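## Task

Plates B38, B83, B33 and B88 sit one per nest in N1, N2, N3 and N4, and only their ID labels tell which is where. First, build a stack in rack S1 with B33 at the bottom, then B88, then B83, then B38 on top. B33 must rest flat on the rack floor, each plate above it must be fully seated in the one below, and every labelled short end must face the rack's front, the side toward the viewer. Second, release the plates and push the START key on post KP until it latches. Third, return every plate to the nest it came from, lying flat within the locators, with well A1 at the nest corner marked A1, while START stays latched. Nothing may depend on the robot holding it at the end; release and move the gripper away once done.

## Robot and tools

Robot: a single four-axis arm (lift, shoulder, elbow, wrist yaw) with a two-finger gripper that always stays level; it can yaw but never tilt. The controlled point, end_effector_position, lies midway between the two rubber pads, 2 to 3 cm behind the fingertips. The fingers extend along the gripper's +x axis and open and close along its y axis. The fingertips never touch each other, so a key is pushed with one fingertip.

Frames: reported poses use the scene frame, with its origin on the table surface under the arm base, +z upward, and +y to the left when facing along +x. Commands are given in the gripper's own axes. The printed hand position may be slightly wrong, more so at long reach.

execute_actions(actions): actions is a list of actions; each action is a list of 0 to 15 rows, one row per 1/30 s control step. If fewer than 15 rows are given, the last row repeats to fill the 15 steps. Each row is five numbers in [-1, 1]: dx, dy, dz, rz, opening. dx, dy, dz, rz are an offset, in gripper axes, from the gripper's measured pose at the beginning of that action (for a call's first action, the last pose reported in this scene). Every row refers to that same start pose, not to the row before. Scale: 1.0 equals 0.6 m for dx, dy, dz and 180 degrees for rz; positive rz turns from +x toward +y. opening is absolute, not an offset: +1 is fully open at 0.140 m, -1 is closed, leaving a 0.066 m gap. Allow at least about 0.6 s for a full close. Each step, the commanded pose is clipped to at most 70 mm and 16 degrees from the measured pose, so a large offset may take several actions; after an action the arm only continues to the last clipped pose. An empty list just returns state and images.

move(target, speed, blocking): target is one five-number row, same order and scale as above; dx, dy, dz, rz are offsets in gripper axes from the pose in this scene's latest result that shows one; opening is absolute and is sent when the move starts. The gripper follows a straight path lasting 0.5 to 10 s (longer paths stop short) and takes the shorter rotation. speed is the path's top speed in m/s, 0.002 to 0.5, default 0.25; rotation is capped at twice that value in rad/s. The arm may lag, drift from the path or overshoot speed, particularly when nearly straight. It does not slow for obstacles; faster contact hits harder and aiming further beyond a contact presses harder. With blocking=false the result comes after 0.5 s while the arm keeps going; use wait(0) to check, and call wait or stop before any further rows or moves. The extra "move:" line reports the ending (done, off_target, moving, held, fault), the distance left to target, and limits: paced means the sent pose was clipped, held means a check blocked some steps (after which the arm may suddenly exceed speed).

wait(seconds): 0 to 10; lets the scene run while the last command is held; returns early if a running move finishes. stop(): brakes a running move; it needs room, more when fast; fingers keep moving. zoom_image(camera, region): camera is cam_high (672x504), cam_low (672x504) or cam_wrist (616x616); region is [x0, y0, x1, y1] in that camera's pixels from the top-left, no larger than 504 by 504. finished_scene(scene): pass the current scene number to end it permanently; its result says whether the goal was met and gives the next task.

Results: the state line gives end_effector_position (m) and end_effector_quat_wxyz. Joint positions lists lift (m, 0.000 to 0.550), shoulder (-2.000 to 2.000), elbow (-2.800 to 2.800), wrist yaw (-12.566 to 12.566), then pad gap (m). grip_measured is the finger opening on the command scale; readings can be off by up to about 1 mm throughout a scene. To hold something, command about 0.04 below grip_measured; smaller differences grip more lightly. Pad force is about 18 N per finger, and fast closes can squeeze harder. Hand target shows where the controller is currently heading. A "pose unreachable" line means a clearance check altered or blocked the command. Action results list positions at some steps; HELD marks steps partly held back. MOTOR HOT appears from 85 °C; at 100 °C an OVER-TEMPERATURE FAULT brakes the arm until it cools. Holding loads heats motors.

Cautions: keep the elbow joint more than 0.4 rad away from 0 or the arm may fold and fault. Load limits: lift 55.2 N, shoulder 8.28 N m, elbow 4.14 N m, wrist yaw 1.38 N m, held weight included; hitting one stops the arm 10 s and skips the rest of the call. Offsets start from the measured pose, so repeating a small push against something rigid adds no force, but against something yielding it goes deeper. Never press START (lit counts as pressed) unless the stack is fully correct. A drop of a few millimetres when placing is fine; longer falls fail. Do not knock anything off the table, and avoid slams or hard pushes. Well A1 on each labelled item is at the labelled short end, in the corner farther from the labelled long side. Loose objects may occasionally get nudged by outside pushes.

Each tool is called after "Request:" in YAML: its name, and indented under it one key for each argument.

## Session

Request:
execute_actions:
  actions: []

Scene clock: 0.00 s.
end_effector_position=(+0.5481, -0.0676, +0.1167) grip_measured=+1.00 end_effector_quat_wxyz=(+0.692, +0.000, +0.000, -0.722)
Joint positions: [ 0.112  0.856  1.667 -4.136  0.14 ]
Hand target: +0.548, -0.068, +0.117; +0.692, +0.000, +0.000, -0.722

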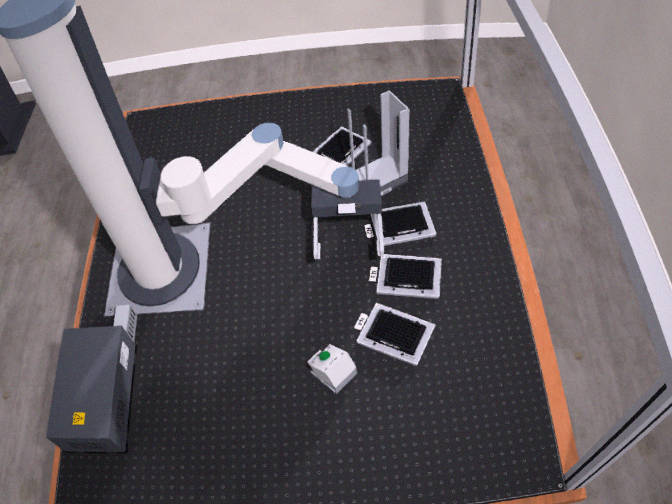

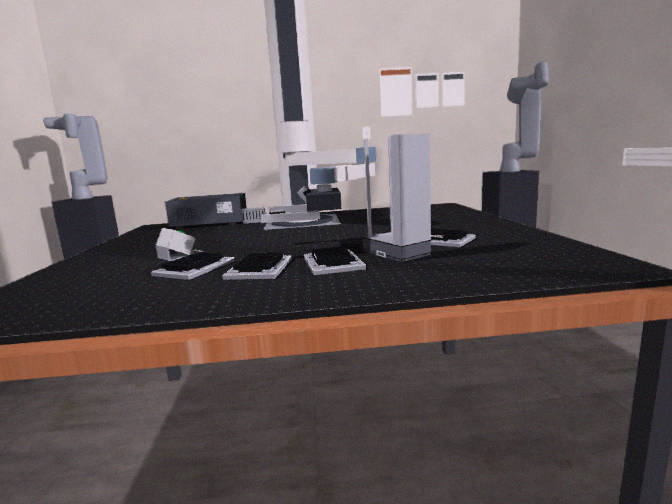

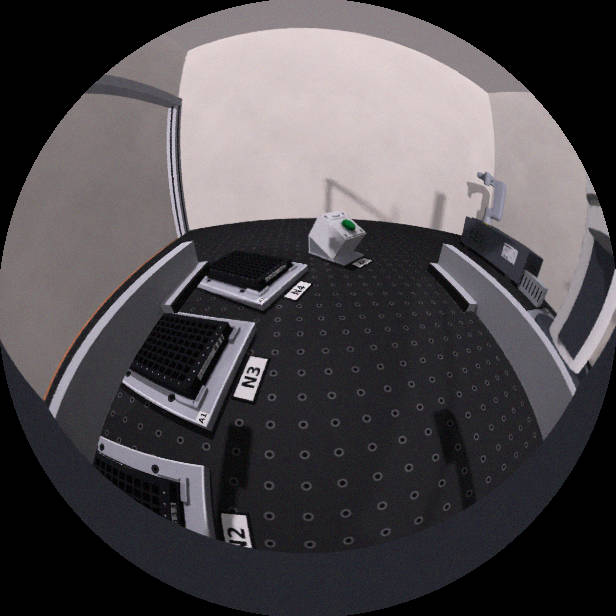

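Rotate to face N3.

Request:
move:
  target: [0,0,-0.053,0.45,0.1]
  speed: 0.4

Request:
zoom_image:
  camera: "cam_wrist"
  region: [60,200,560,360]

Request:
zoom_image:
  camera: "cam_high"
  region: [300,110,460,380]

Scene clock: 5.53 s.
end_effector_position=(+0.5480, -0.0677, +0.0849) grip_measured=+0.10 end_effector_quat_wxyz=(+0.995, +0.000, +0.000, -0.100)
Joint positions: [ 0.08   0.782  0.944 -1.926  0.107]
Hand target: +0.548, -0.068, +0.085; +0.995, +0.000, +0.000, -0.100
Off the commanded pose: 0.000 m, 0 deg.
move: done

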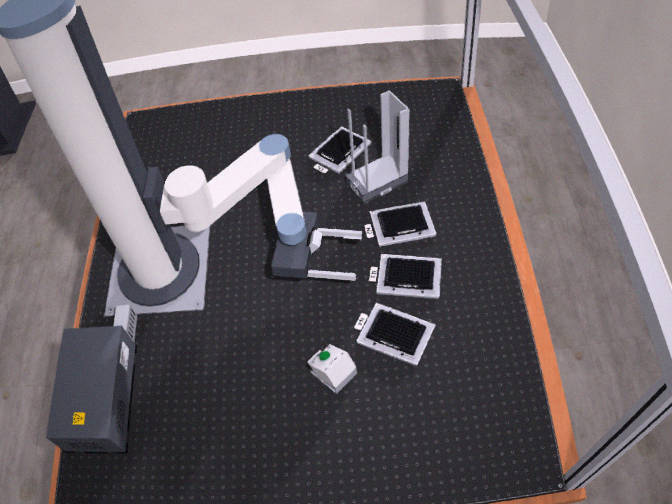

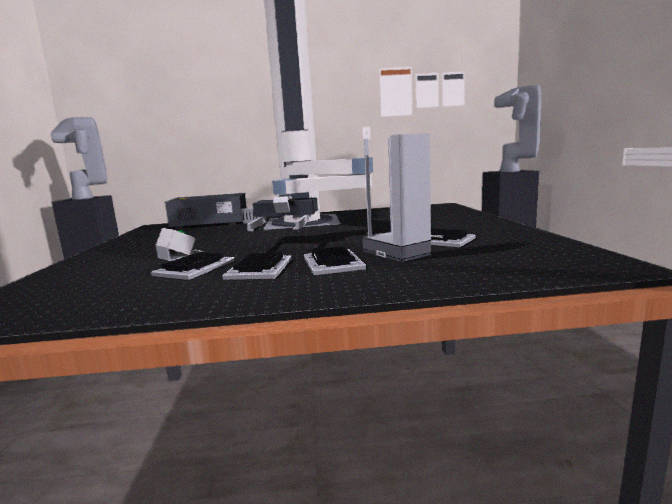

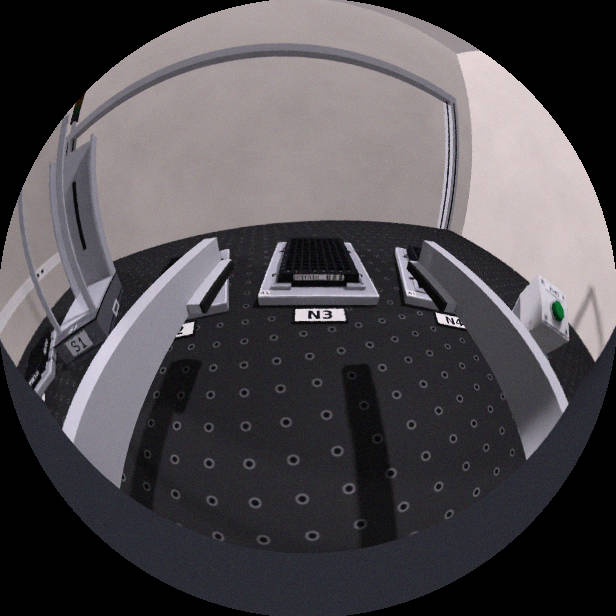

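Region (60, 200, 560, 360) of cam_wrist's 616x616 image, scaled by 1.008, with more detail than that image has; it fills the top 161 rows of this view, and the rest is white.

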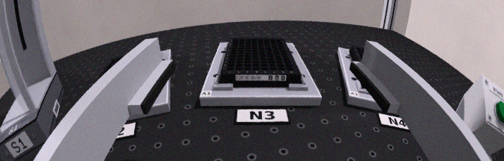

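Region (300, 110, 460, 380) of cam_high's 672x504 image, scaled by 1.867, with more detail than that image has; it fills the left 299 columns of this view, and the rest is white.

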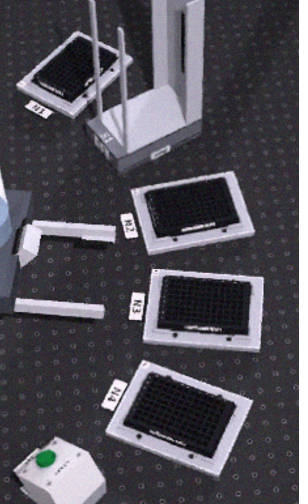

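Request:
move:
  target: [0.255,-0.002,-0.0707,0.008,0.1]

Request:
zoom_image:
  camera: "cam_wrist"
  region: [20,220,220,420]

Scene clock: 10.00 s.
end_effector_position=(+0.6976, -0.0994, +0.0424) grip_measured=+0.10 end_effector_quat_wxyz=(+0.996, +0.000, +0.000, -0.087)
Joint positions: [ 0.037  0.46   1.703 -2.337  0.107]
Hand target: +0.698, -0.099, +0.042; +0.996, +0.000, +0.000, -0.088
Off the commanded pose: 0.000 m, 0 deg.
move: done

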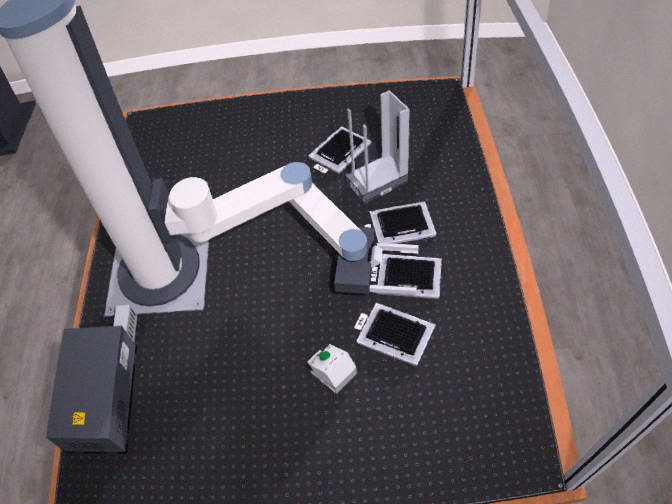

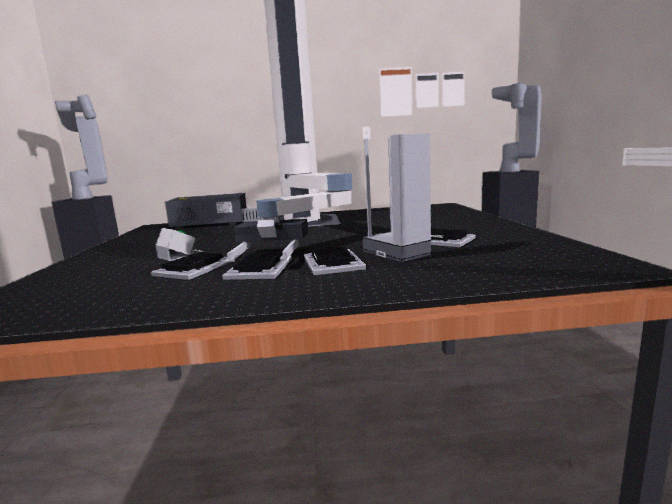

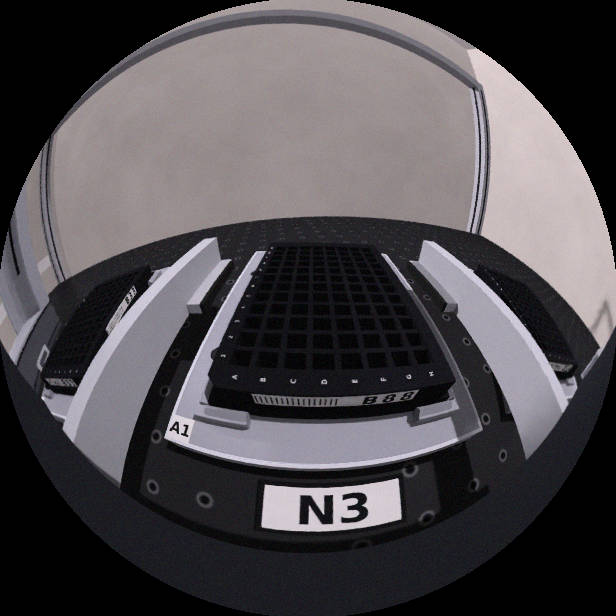

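Region (20, 220, 220, 420) of cam_wrist's 616x616 image, scaled by 2.520, with more detail than that image has.

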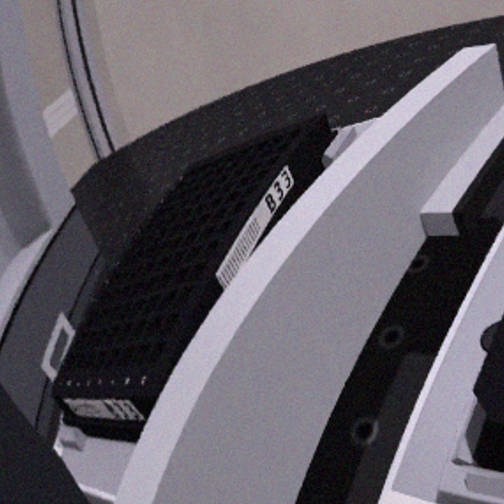

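Request:
move:
  target: [0,0,0.03,0,0.1]

Request:
move:
  target: [-0.026,0.2855,0,0.1,0.1]

Scene clock: 14.13 s.
end_effector_position=(+0.6976, -0.0994, +0.0605) grip_measured=+0.10 end_effector_quat_wxyz=(+0.996, +0.000, +0.000, -0.087)
Joint positions: [ 0.055  0.46   1.703 -2.337  0.107]
Hand target: +0.698, -0.099, +0.060; +0.996, +0.000, +0.000, -0.087
Off the commanded pose: 0.000 m, 0 deg.
move: done

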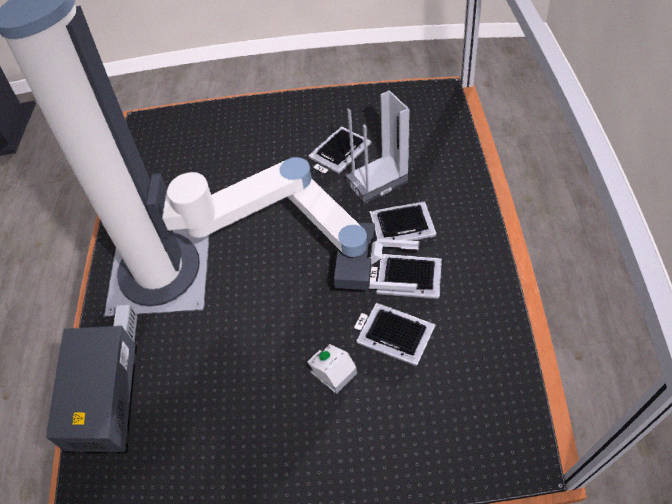

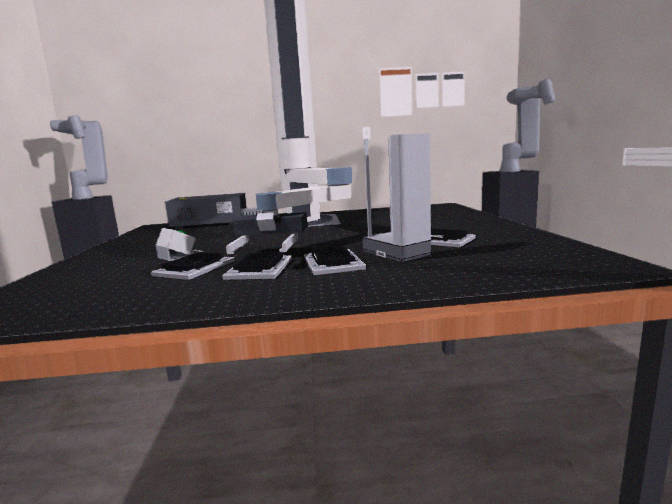

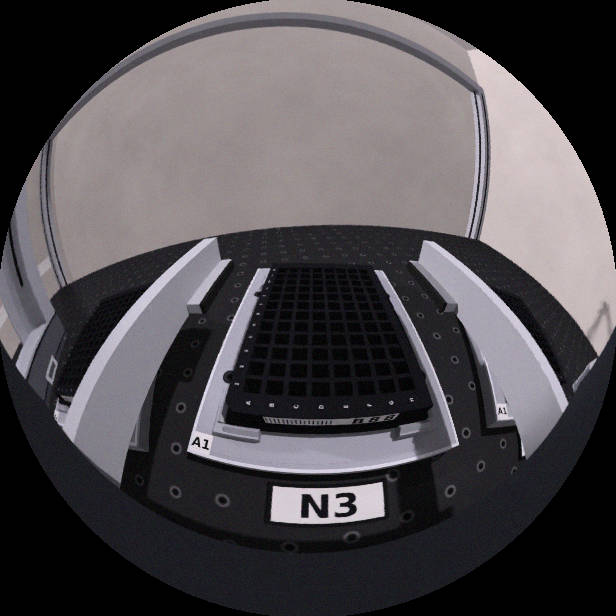

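Scene clock: 15.17 s.
end_effector_position=(+0.7122, +0.0722, +0.0605) grip_measured=+0.10 end_effector_quat_wxyz=(+0.998, +0.000, +0.000, +0.070)
Joint positions: [ 0.055  0.758  1.763 -2.38   0.107]
Hand target: +0.712, +0.072, +0.060; +0.998, +0.000, +0.000, +0.069
Off the commanded pose: 0.000 m, 0 deg.
move: done

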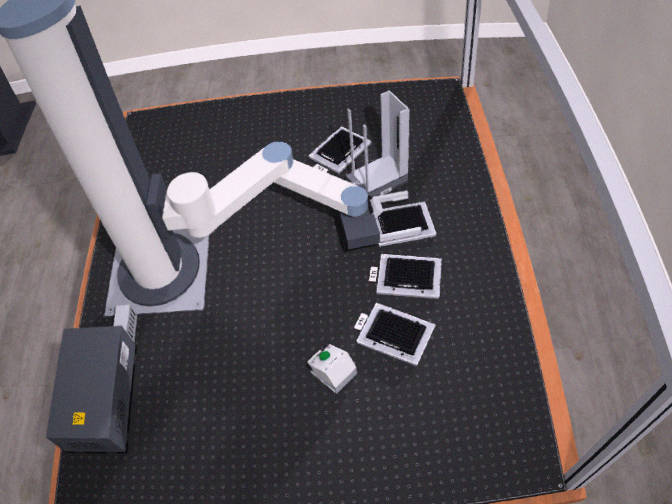

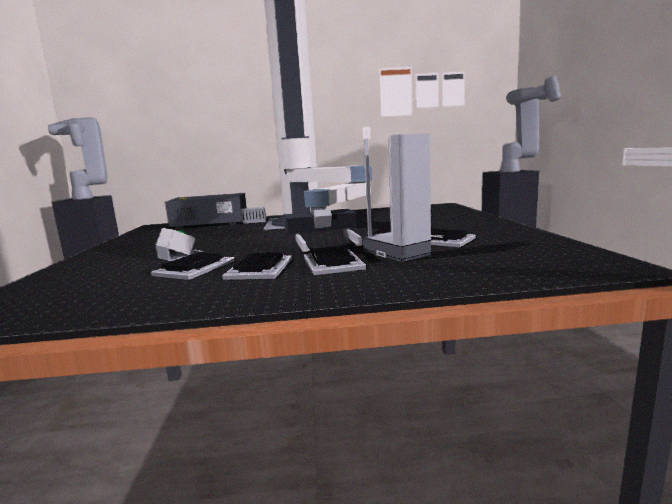

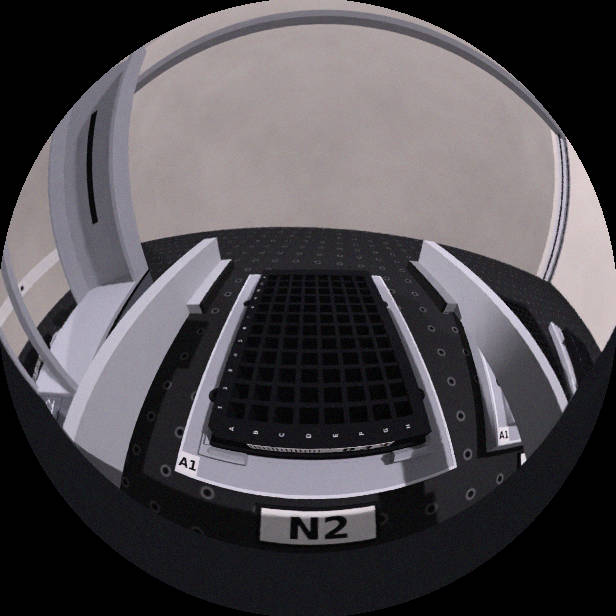

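Request:
move:
  target: [-0.016,0.004,-0.0483,-0.003,0.1]
  speed: 0.05

Request:
zoom_image:
  camera: "cam_wrist"
  region: [160,210,500,420]

Scene clock: 19.30 s.
end_effector_position=(+0.7024, +0.0732, +0.0315) grip_measured=+0.10 end_effector_quat_wxyz=(+0.998, +0.000, +0.000, +0.065)
Joint positions: [ 0.026  0.792  1.705 -2.367  0.107]
Hand target: +0.702, +0.073, +0.031; +0.998, +0.000, +0.000, +0.065
Off the commanded pose: 0.000 m, 0 deg.
move: done

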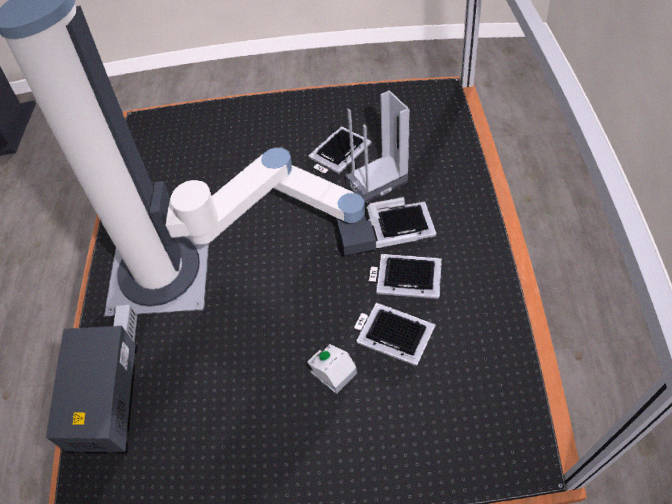

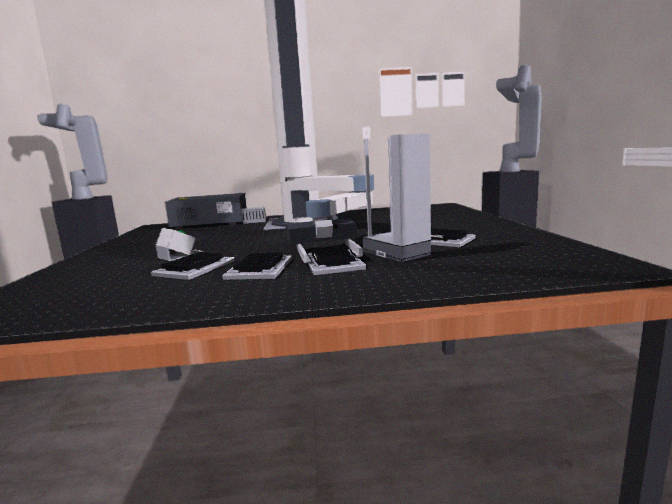

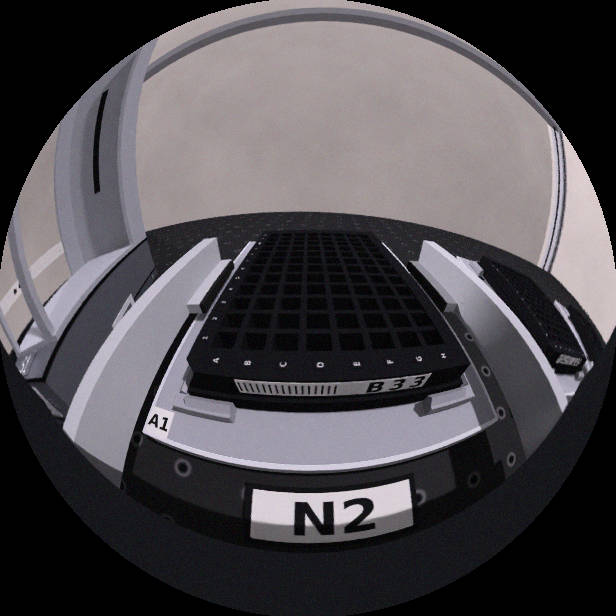

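Region (160, 210, 500, 420) of cam_wrist's 616x616 image, scaled by 1.482, with more detail than that image has; it fills the top 311 rows of this view, and the rest is white.

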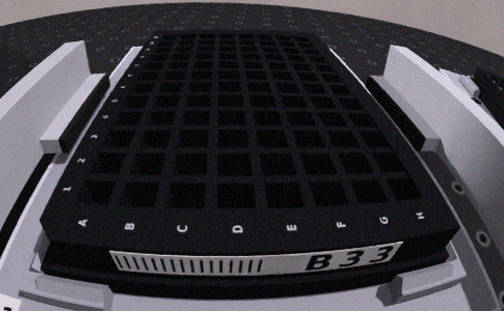

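Request:
execute_actions:
  actions:
    - [[-0.001,0.001,-0.0021,-0.002,-0.3]]
    - [[0,0,0,0,-0.44]]
    - [[0,0,0,0,-0.47],[0,0,0,0,-0.48],[0,0,0,0,-0.5],[0,0,0,0,-0.5],[0,0,0,0,-0.53]]

Request:
move:
  target: [0,0,0.51,0,-0.53]

Request:
move:
  target: [-0.05,0.3,0,0.114,-0.53]

Scene clock: 26.73 s.
end_effector_position=(+0.7017, +0.0742, +0.0302) grip_measured=-0.47 end_effector_quat_wxyz=(+0.998, +0.000, +0.000, +0.063)
Joint positions: [ 0.025  0.797  1.702 -2.374  0.085]
Hand target: +0.702, +0.074, +0.030; +0.998, +0.000, +0.000, +0.062
Off the commanded pose: 0.000 m, 0 deg.
Step readings (end_effector_position; steps 1 to 15: 1st action; 16 to 30: 2nd action; 31 to 45: 3rd action):
0: (+0.7024, +0.0732, +0.0315)
1: (+0.7023, +0.0732, +0.0315)
2: (+0.7019, +0.0733, +0.0307)
4: (+0.7017, +0.0738, +0.0301)
8: (+0.7017, +0.0738, +0.0302)
15: (+0.7017, +0.0738, +0.0302)
16: (+0.7017, +0.0738, +0.0302)
17: (+0.7017, +0.0738, +0.0302)
19: (+0.7017, +0.0738, +0.0302)
23: (+0.7017, +0.0738, +0.0302)
30: (+0.7017, +0.0738, +0.0302)
31: (+0.7017, +0.0738, +0.0302)
32: (+0.7017, +0.0742, +0.0302)
34: (+0.7017, +0.0742, +0.0302)
38: (+0.7017, +0.0742, +0.0302)
45: end_effector_position above

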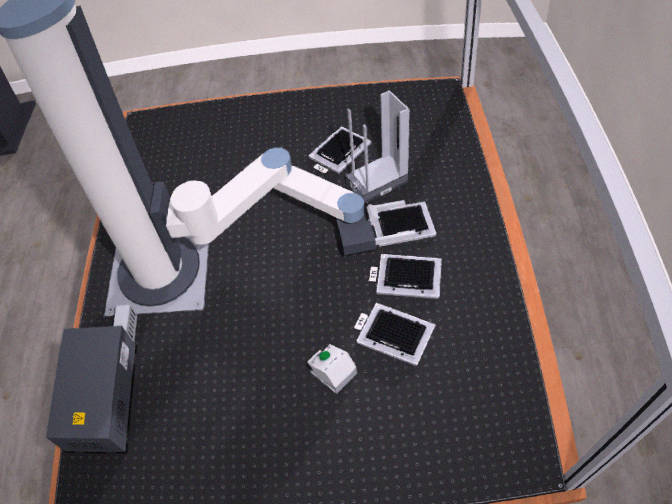

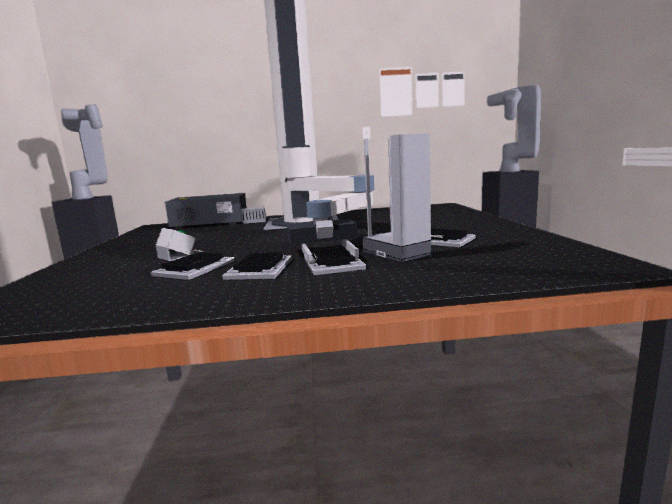

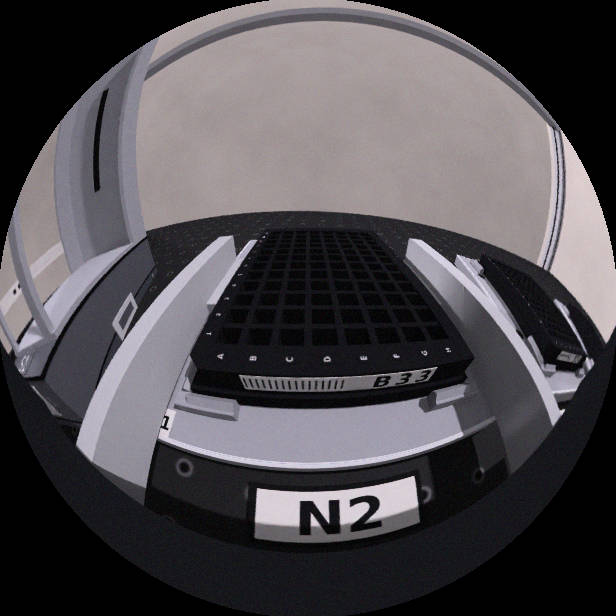

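Scene clock: 28.37 s.
end_effector_position=(+0.7017, +0.0742, +0.3362) grip_measured=-0.47 end_effector_quat_wxyz=(+0.998, +0.000, +0.000, +0.063)
Joint positions: [ 0.331  0.797  1.702 -2.374  0.085]
Hand target: +0.702, +0.074, +0.336; +0.998, +0.000, +0.000, +0.063
Off the commanded pose: 0.000 m, 0 deg.
move: done

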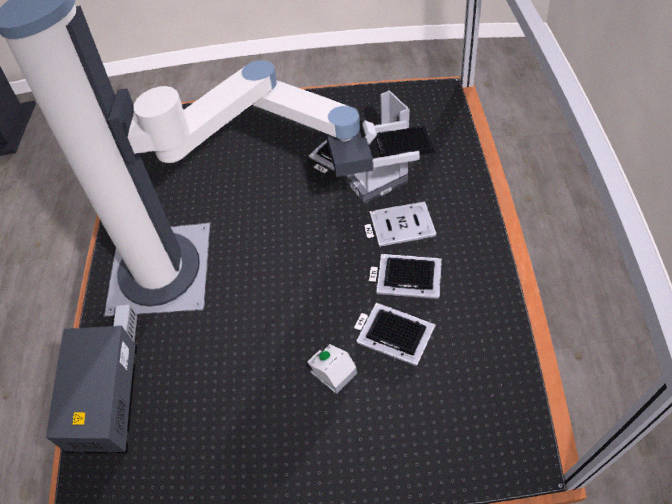

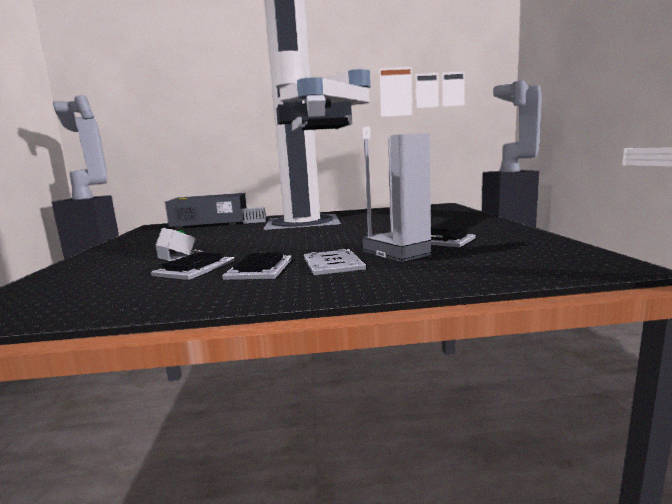

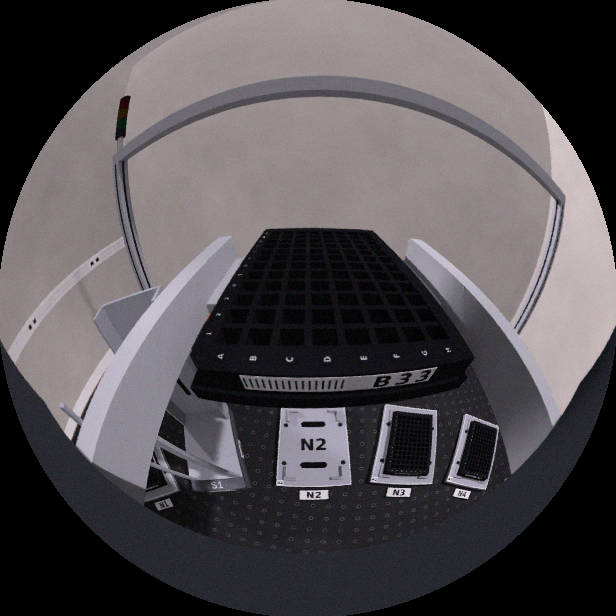

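Scene clock: 29.43 s.
end_effector_position=(+0.6493, +0.2493, +0.3362) grip_measured=-0.47 end_effector_quat_wxyz=(+0.971, +0.000, +0.000, +0.240)
Joint positions: [ 0.331  1.126  1.725 -2.367  0.085]
Hand target: +0.649, +0.249, +0.336; +0.971, +0.000, +0.000, +0.240
Off the commanded pose: 0.000 m, 0 deg.
move: done

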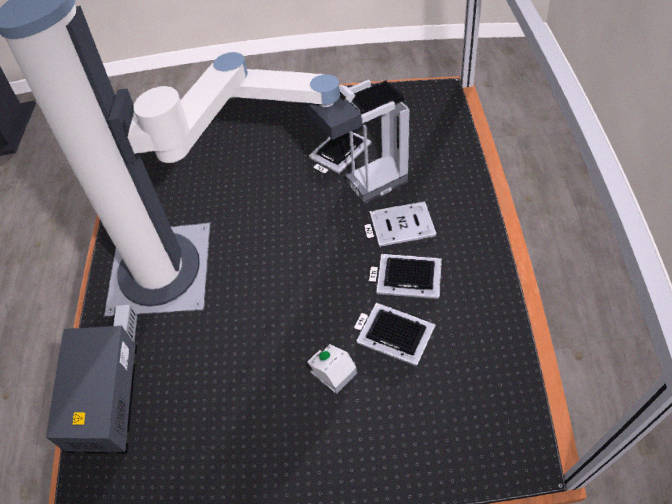

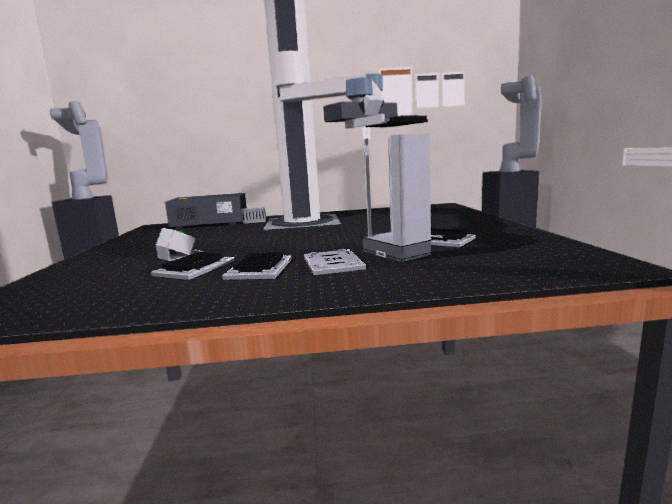

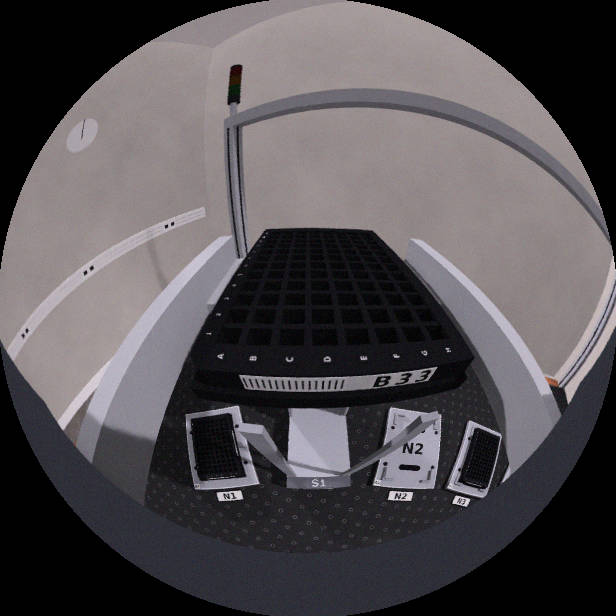

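Request:
move:
  target: [0,-0.012,-0.0095,0,-0.53]
  speed: 0.05

Request:
zoom_image:
  camera: "cam_wrist"
  region: [170,350,490,500]

Scene clock: 32.90 s.
end_effector_position=(+0.6527, +0.2428, +0.3305) grip_measured=-0.47 end_effector_quat_wxyz=(+0.971, +0.000, +0.000, +0.240)
Joint positions: [ 0.325  1.108  1.726 -2.349  0.085]
Hand target: +0.653, +0.243, +0.330; +0.971, +0.000, +0.000, +0.240
Off the commanded pose: 0.000 m, 0 deg.
move: done

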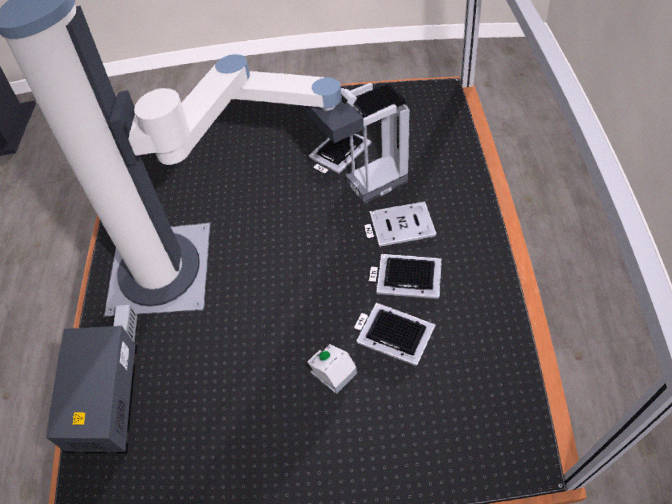

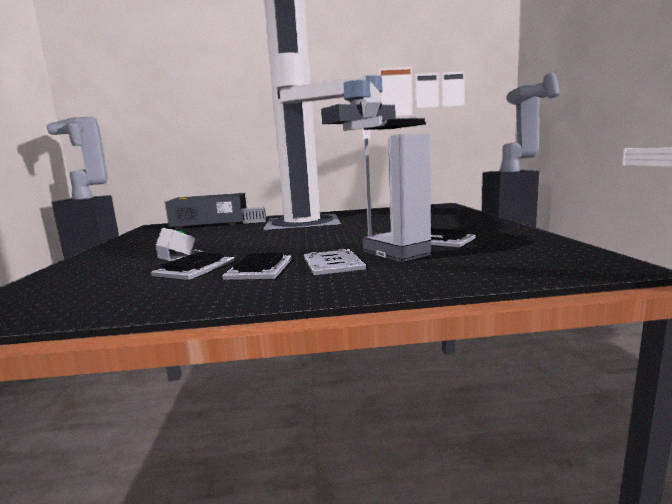

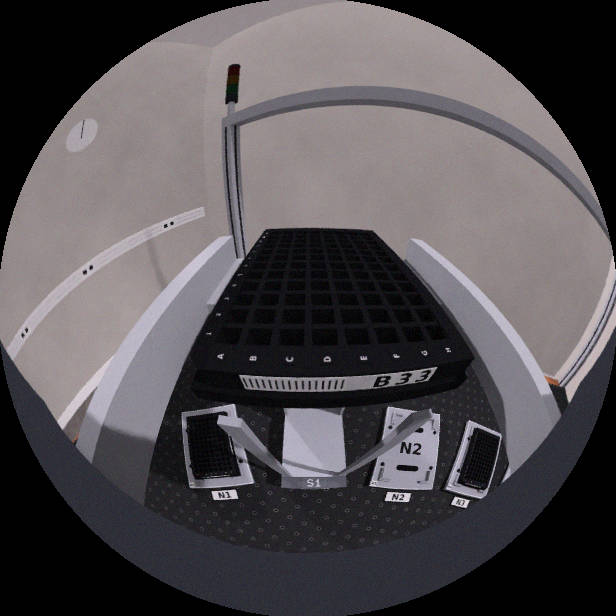

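Region (170, 350, 490, 500) of cam_wrist's 616x616 image, scaled by 1.575, with more detail than that image has; it fills the top 236 rows of this view, and the rest is white.

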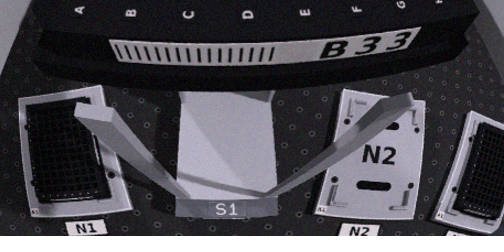

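Request:
move:
  target: [0.005,0,-0.011,0,-0.53]
  speed: 0.03

Request:
zoom_image:
  camera: "cam_wrist"
  region: [170,350,490,500]

Request:
zoom_image:
  camera: "cam_high"
  region: [330,70,430,145]

Scene clock: 37.60 s.
end_effector_position=(+0.6553, +0.2443, +0.3238) grip_measured=-0.47 end_effector_quat_wxyz=(+0.971, +0.000, +0.000, +0.240)
Joint positions: [ 0.319  1.1    1.744 -2.359  0.085]
Hand target: +0.655, +0.244, +0.324; +0.971, +0.000, +0.000, +0.240
Off the commanded pose: 0.000 m, 0 deg.
move: done

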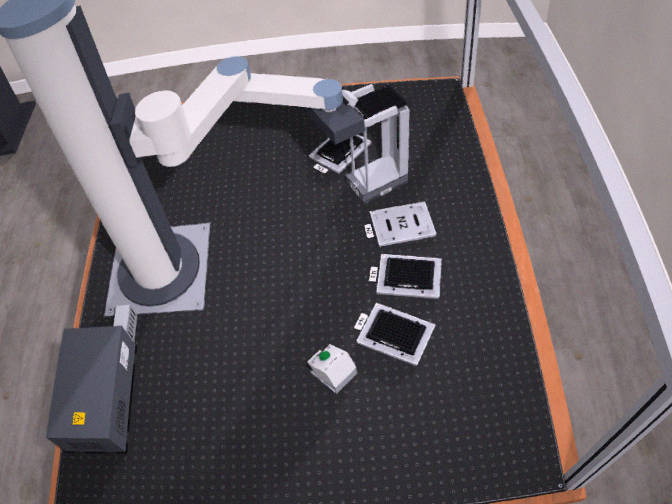

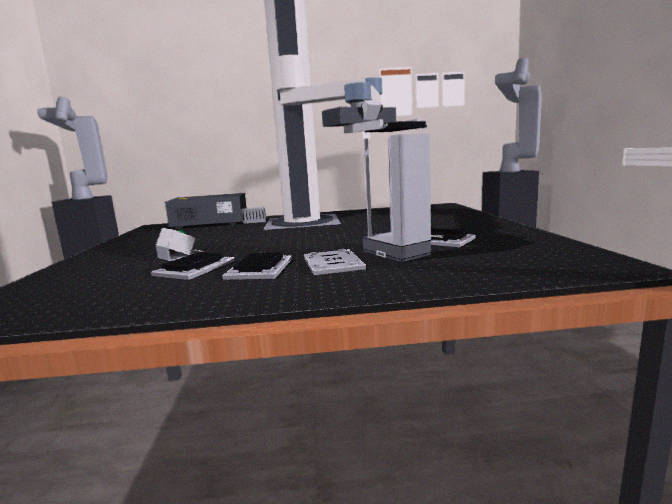

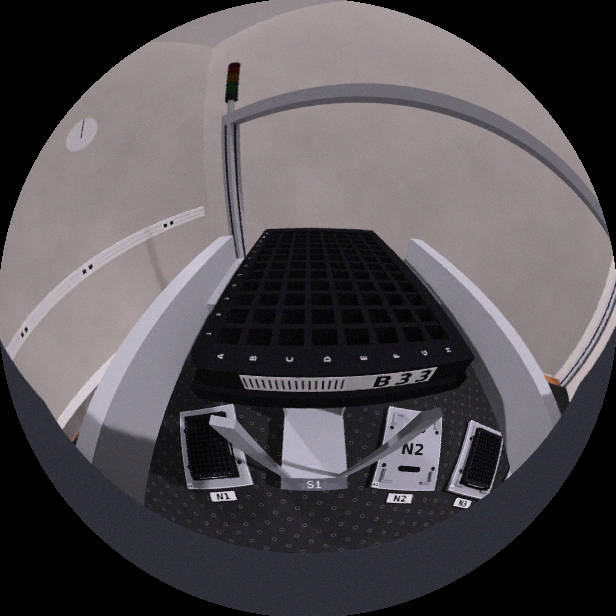

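Region (170, 350, 490, 500) of cam_wrist's 616x616 image, scaled by 1.575, with more detail than that image has; it fills the top 236 rows of this view, and the rest is white.

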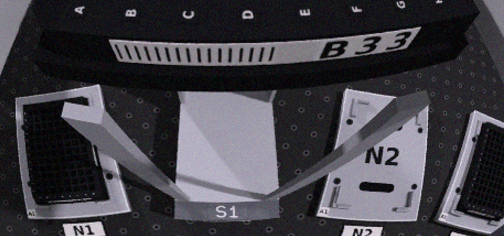

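Region (330, 70, 430, 145) of cam_high's 672x504 image, scaled by 5.040, with more detail than that image has; it fills the top 378 rows of this view, and the rest is white.

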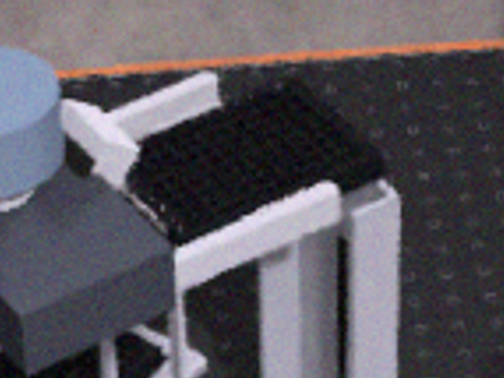

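Request:
move:
  target: [0.001,0.002,-0.016,0.005,-0.53]
  speed: 0.02

Request:
zoom_image:
  camera: "cam_wrist"
  region: [170,210,490,500]

Request:
zoom_image:
  camera: "cam_high"
  region: [330,70,430,145]

Scene clock: 41.57 s.
end_effector_position=(+0.6552, +0.2456, +0.3142) grip_measured=-0.47 end_effector_quat_wxyz=(+0.969, +0.000, +0.000, +0.247)
Joint positions: [ 0.309  1.096  1.747 -2.343  0.085]
Hand target: +0.655, +0.246, +0.314; +0.969, +0.000, +0.000, +0.248
Off the commanded pose: 0.000 m, 0 deg.
move: done

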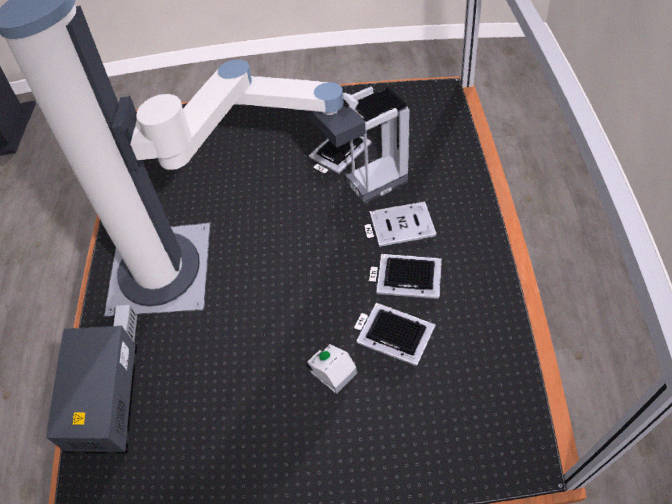

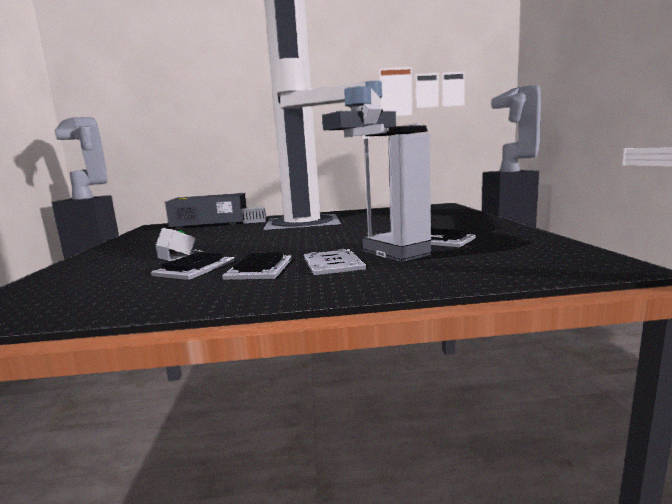

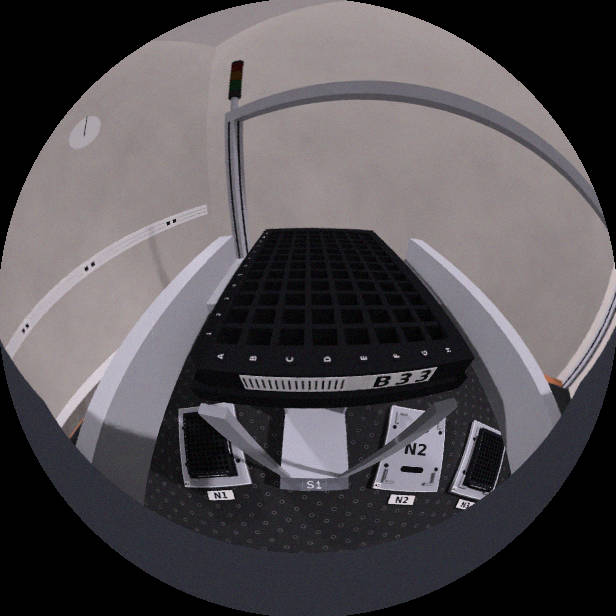

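Region (170, 210, 490, 500) of cam_wrist's 616x616 image, scaled by 1.575, with more detail than that image has; it fills the top 457 rows of this view, and the rest is white.

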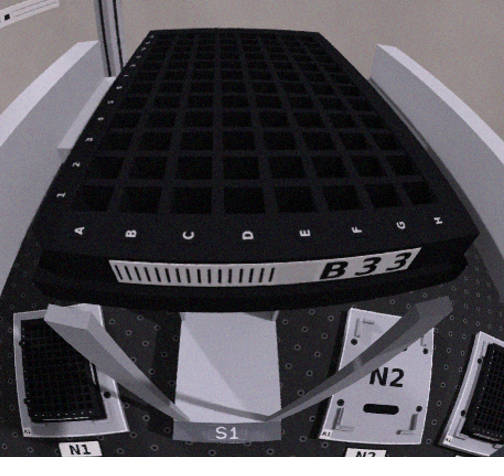

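Region (330, 70, 430, 145) of cam_high's 672x504 image, scaled by 5.040, with more detail than that image has; it fills the top 378 rows of this view, and the rest is white.

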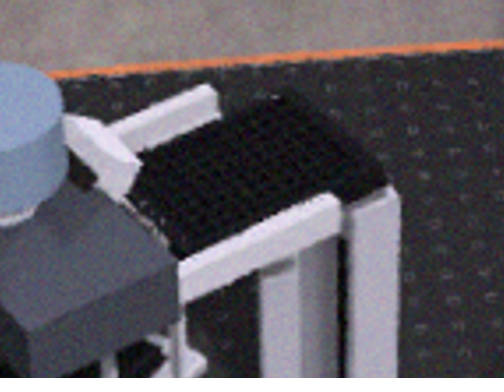

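Request:
move:
  target: [0.002,0,-0.008,0,-0.53]
  speed: 0.01

Request:
zoom_image:
  camera: "cam_wrist"
  region: [170,210,490,500]

Request:
zoom_image:
  camera: "cam_low"
  region: [340,110,440,160]

Scene clock: 47.00 s.
end_effector_position=(+0.6562, +0.2462, +0.3094) grip_measured=-0.47 end_effector_quat_wxyz=(+0.969, +0.000, +0.000, +0.248)
Joint positions: [ 0.304  1.093  1.754 -2.347  0.085]
Hand target: +0.656, +0.246, +0.309; +0.969, +0.000, +0.000, +0.247
Off the commanded pose: 0.000 m, 0 deg.
move: done

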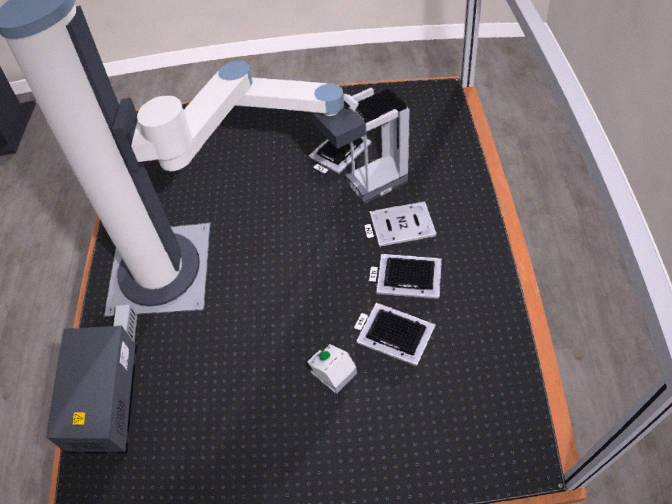

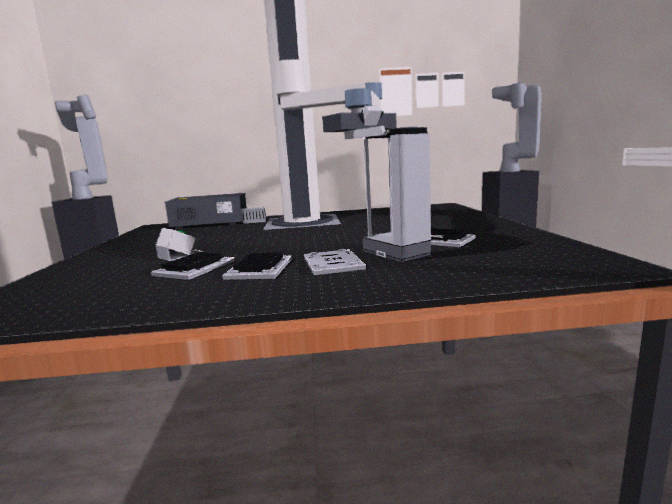

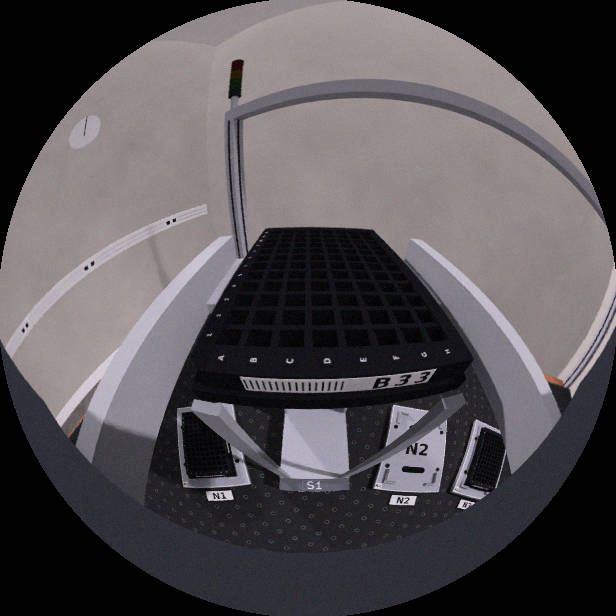

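Region (170, 210, 490, 500) of cam_wrist's 616x616 image, scaled by 1.575, with more detail than that image has; it fills the top 457 rows of this view, and the rest is white.

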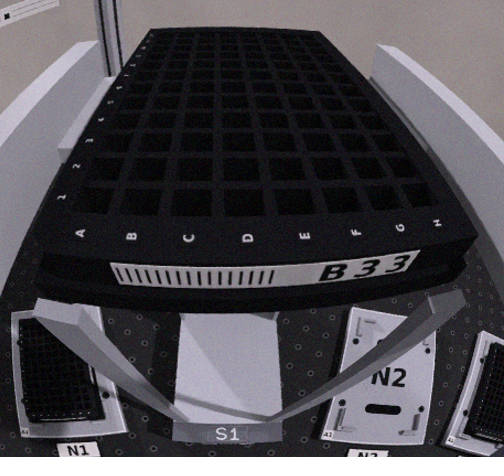

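Region (340, 110, 440, 160) of cam_low's 672x504 image, scaled by 5.040, with more detail than that image has.

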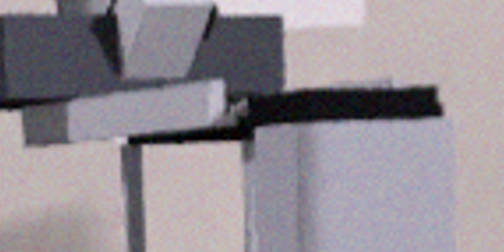

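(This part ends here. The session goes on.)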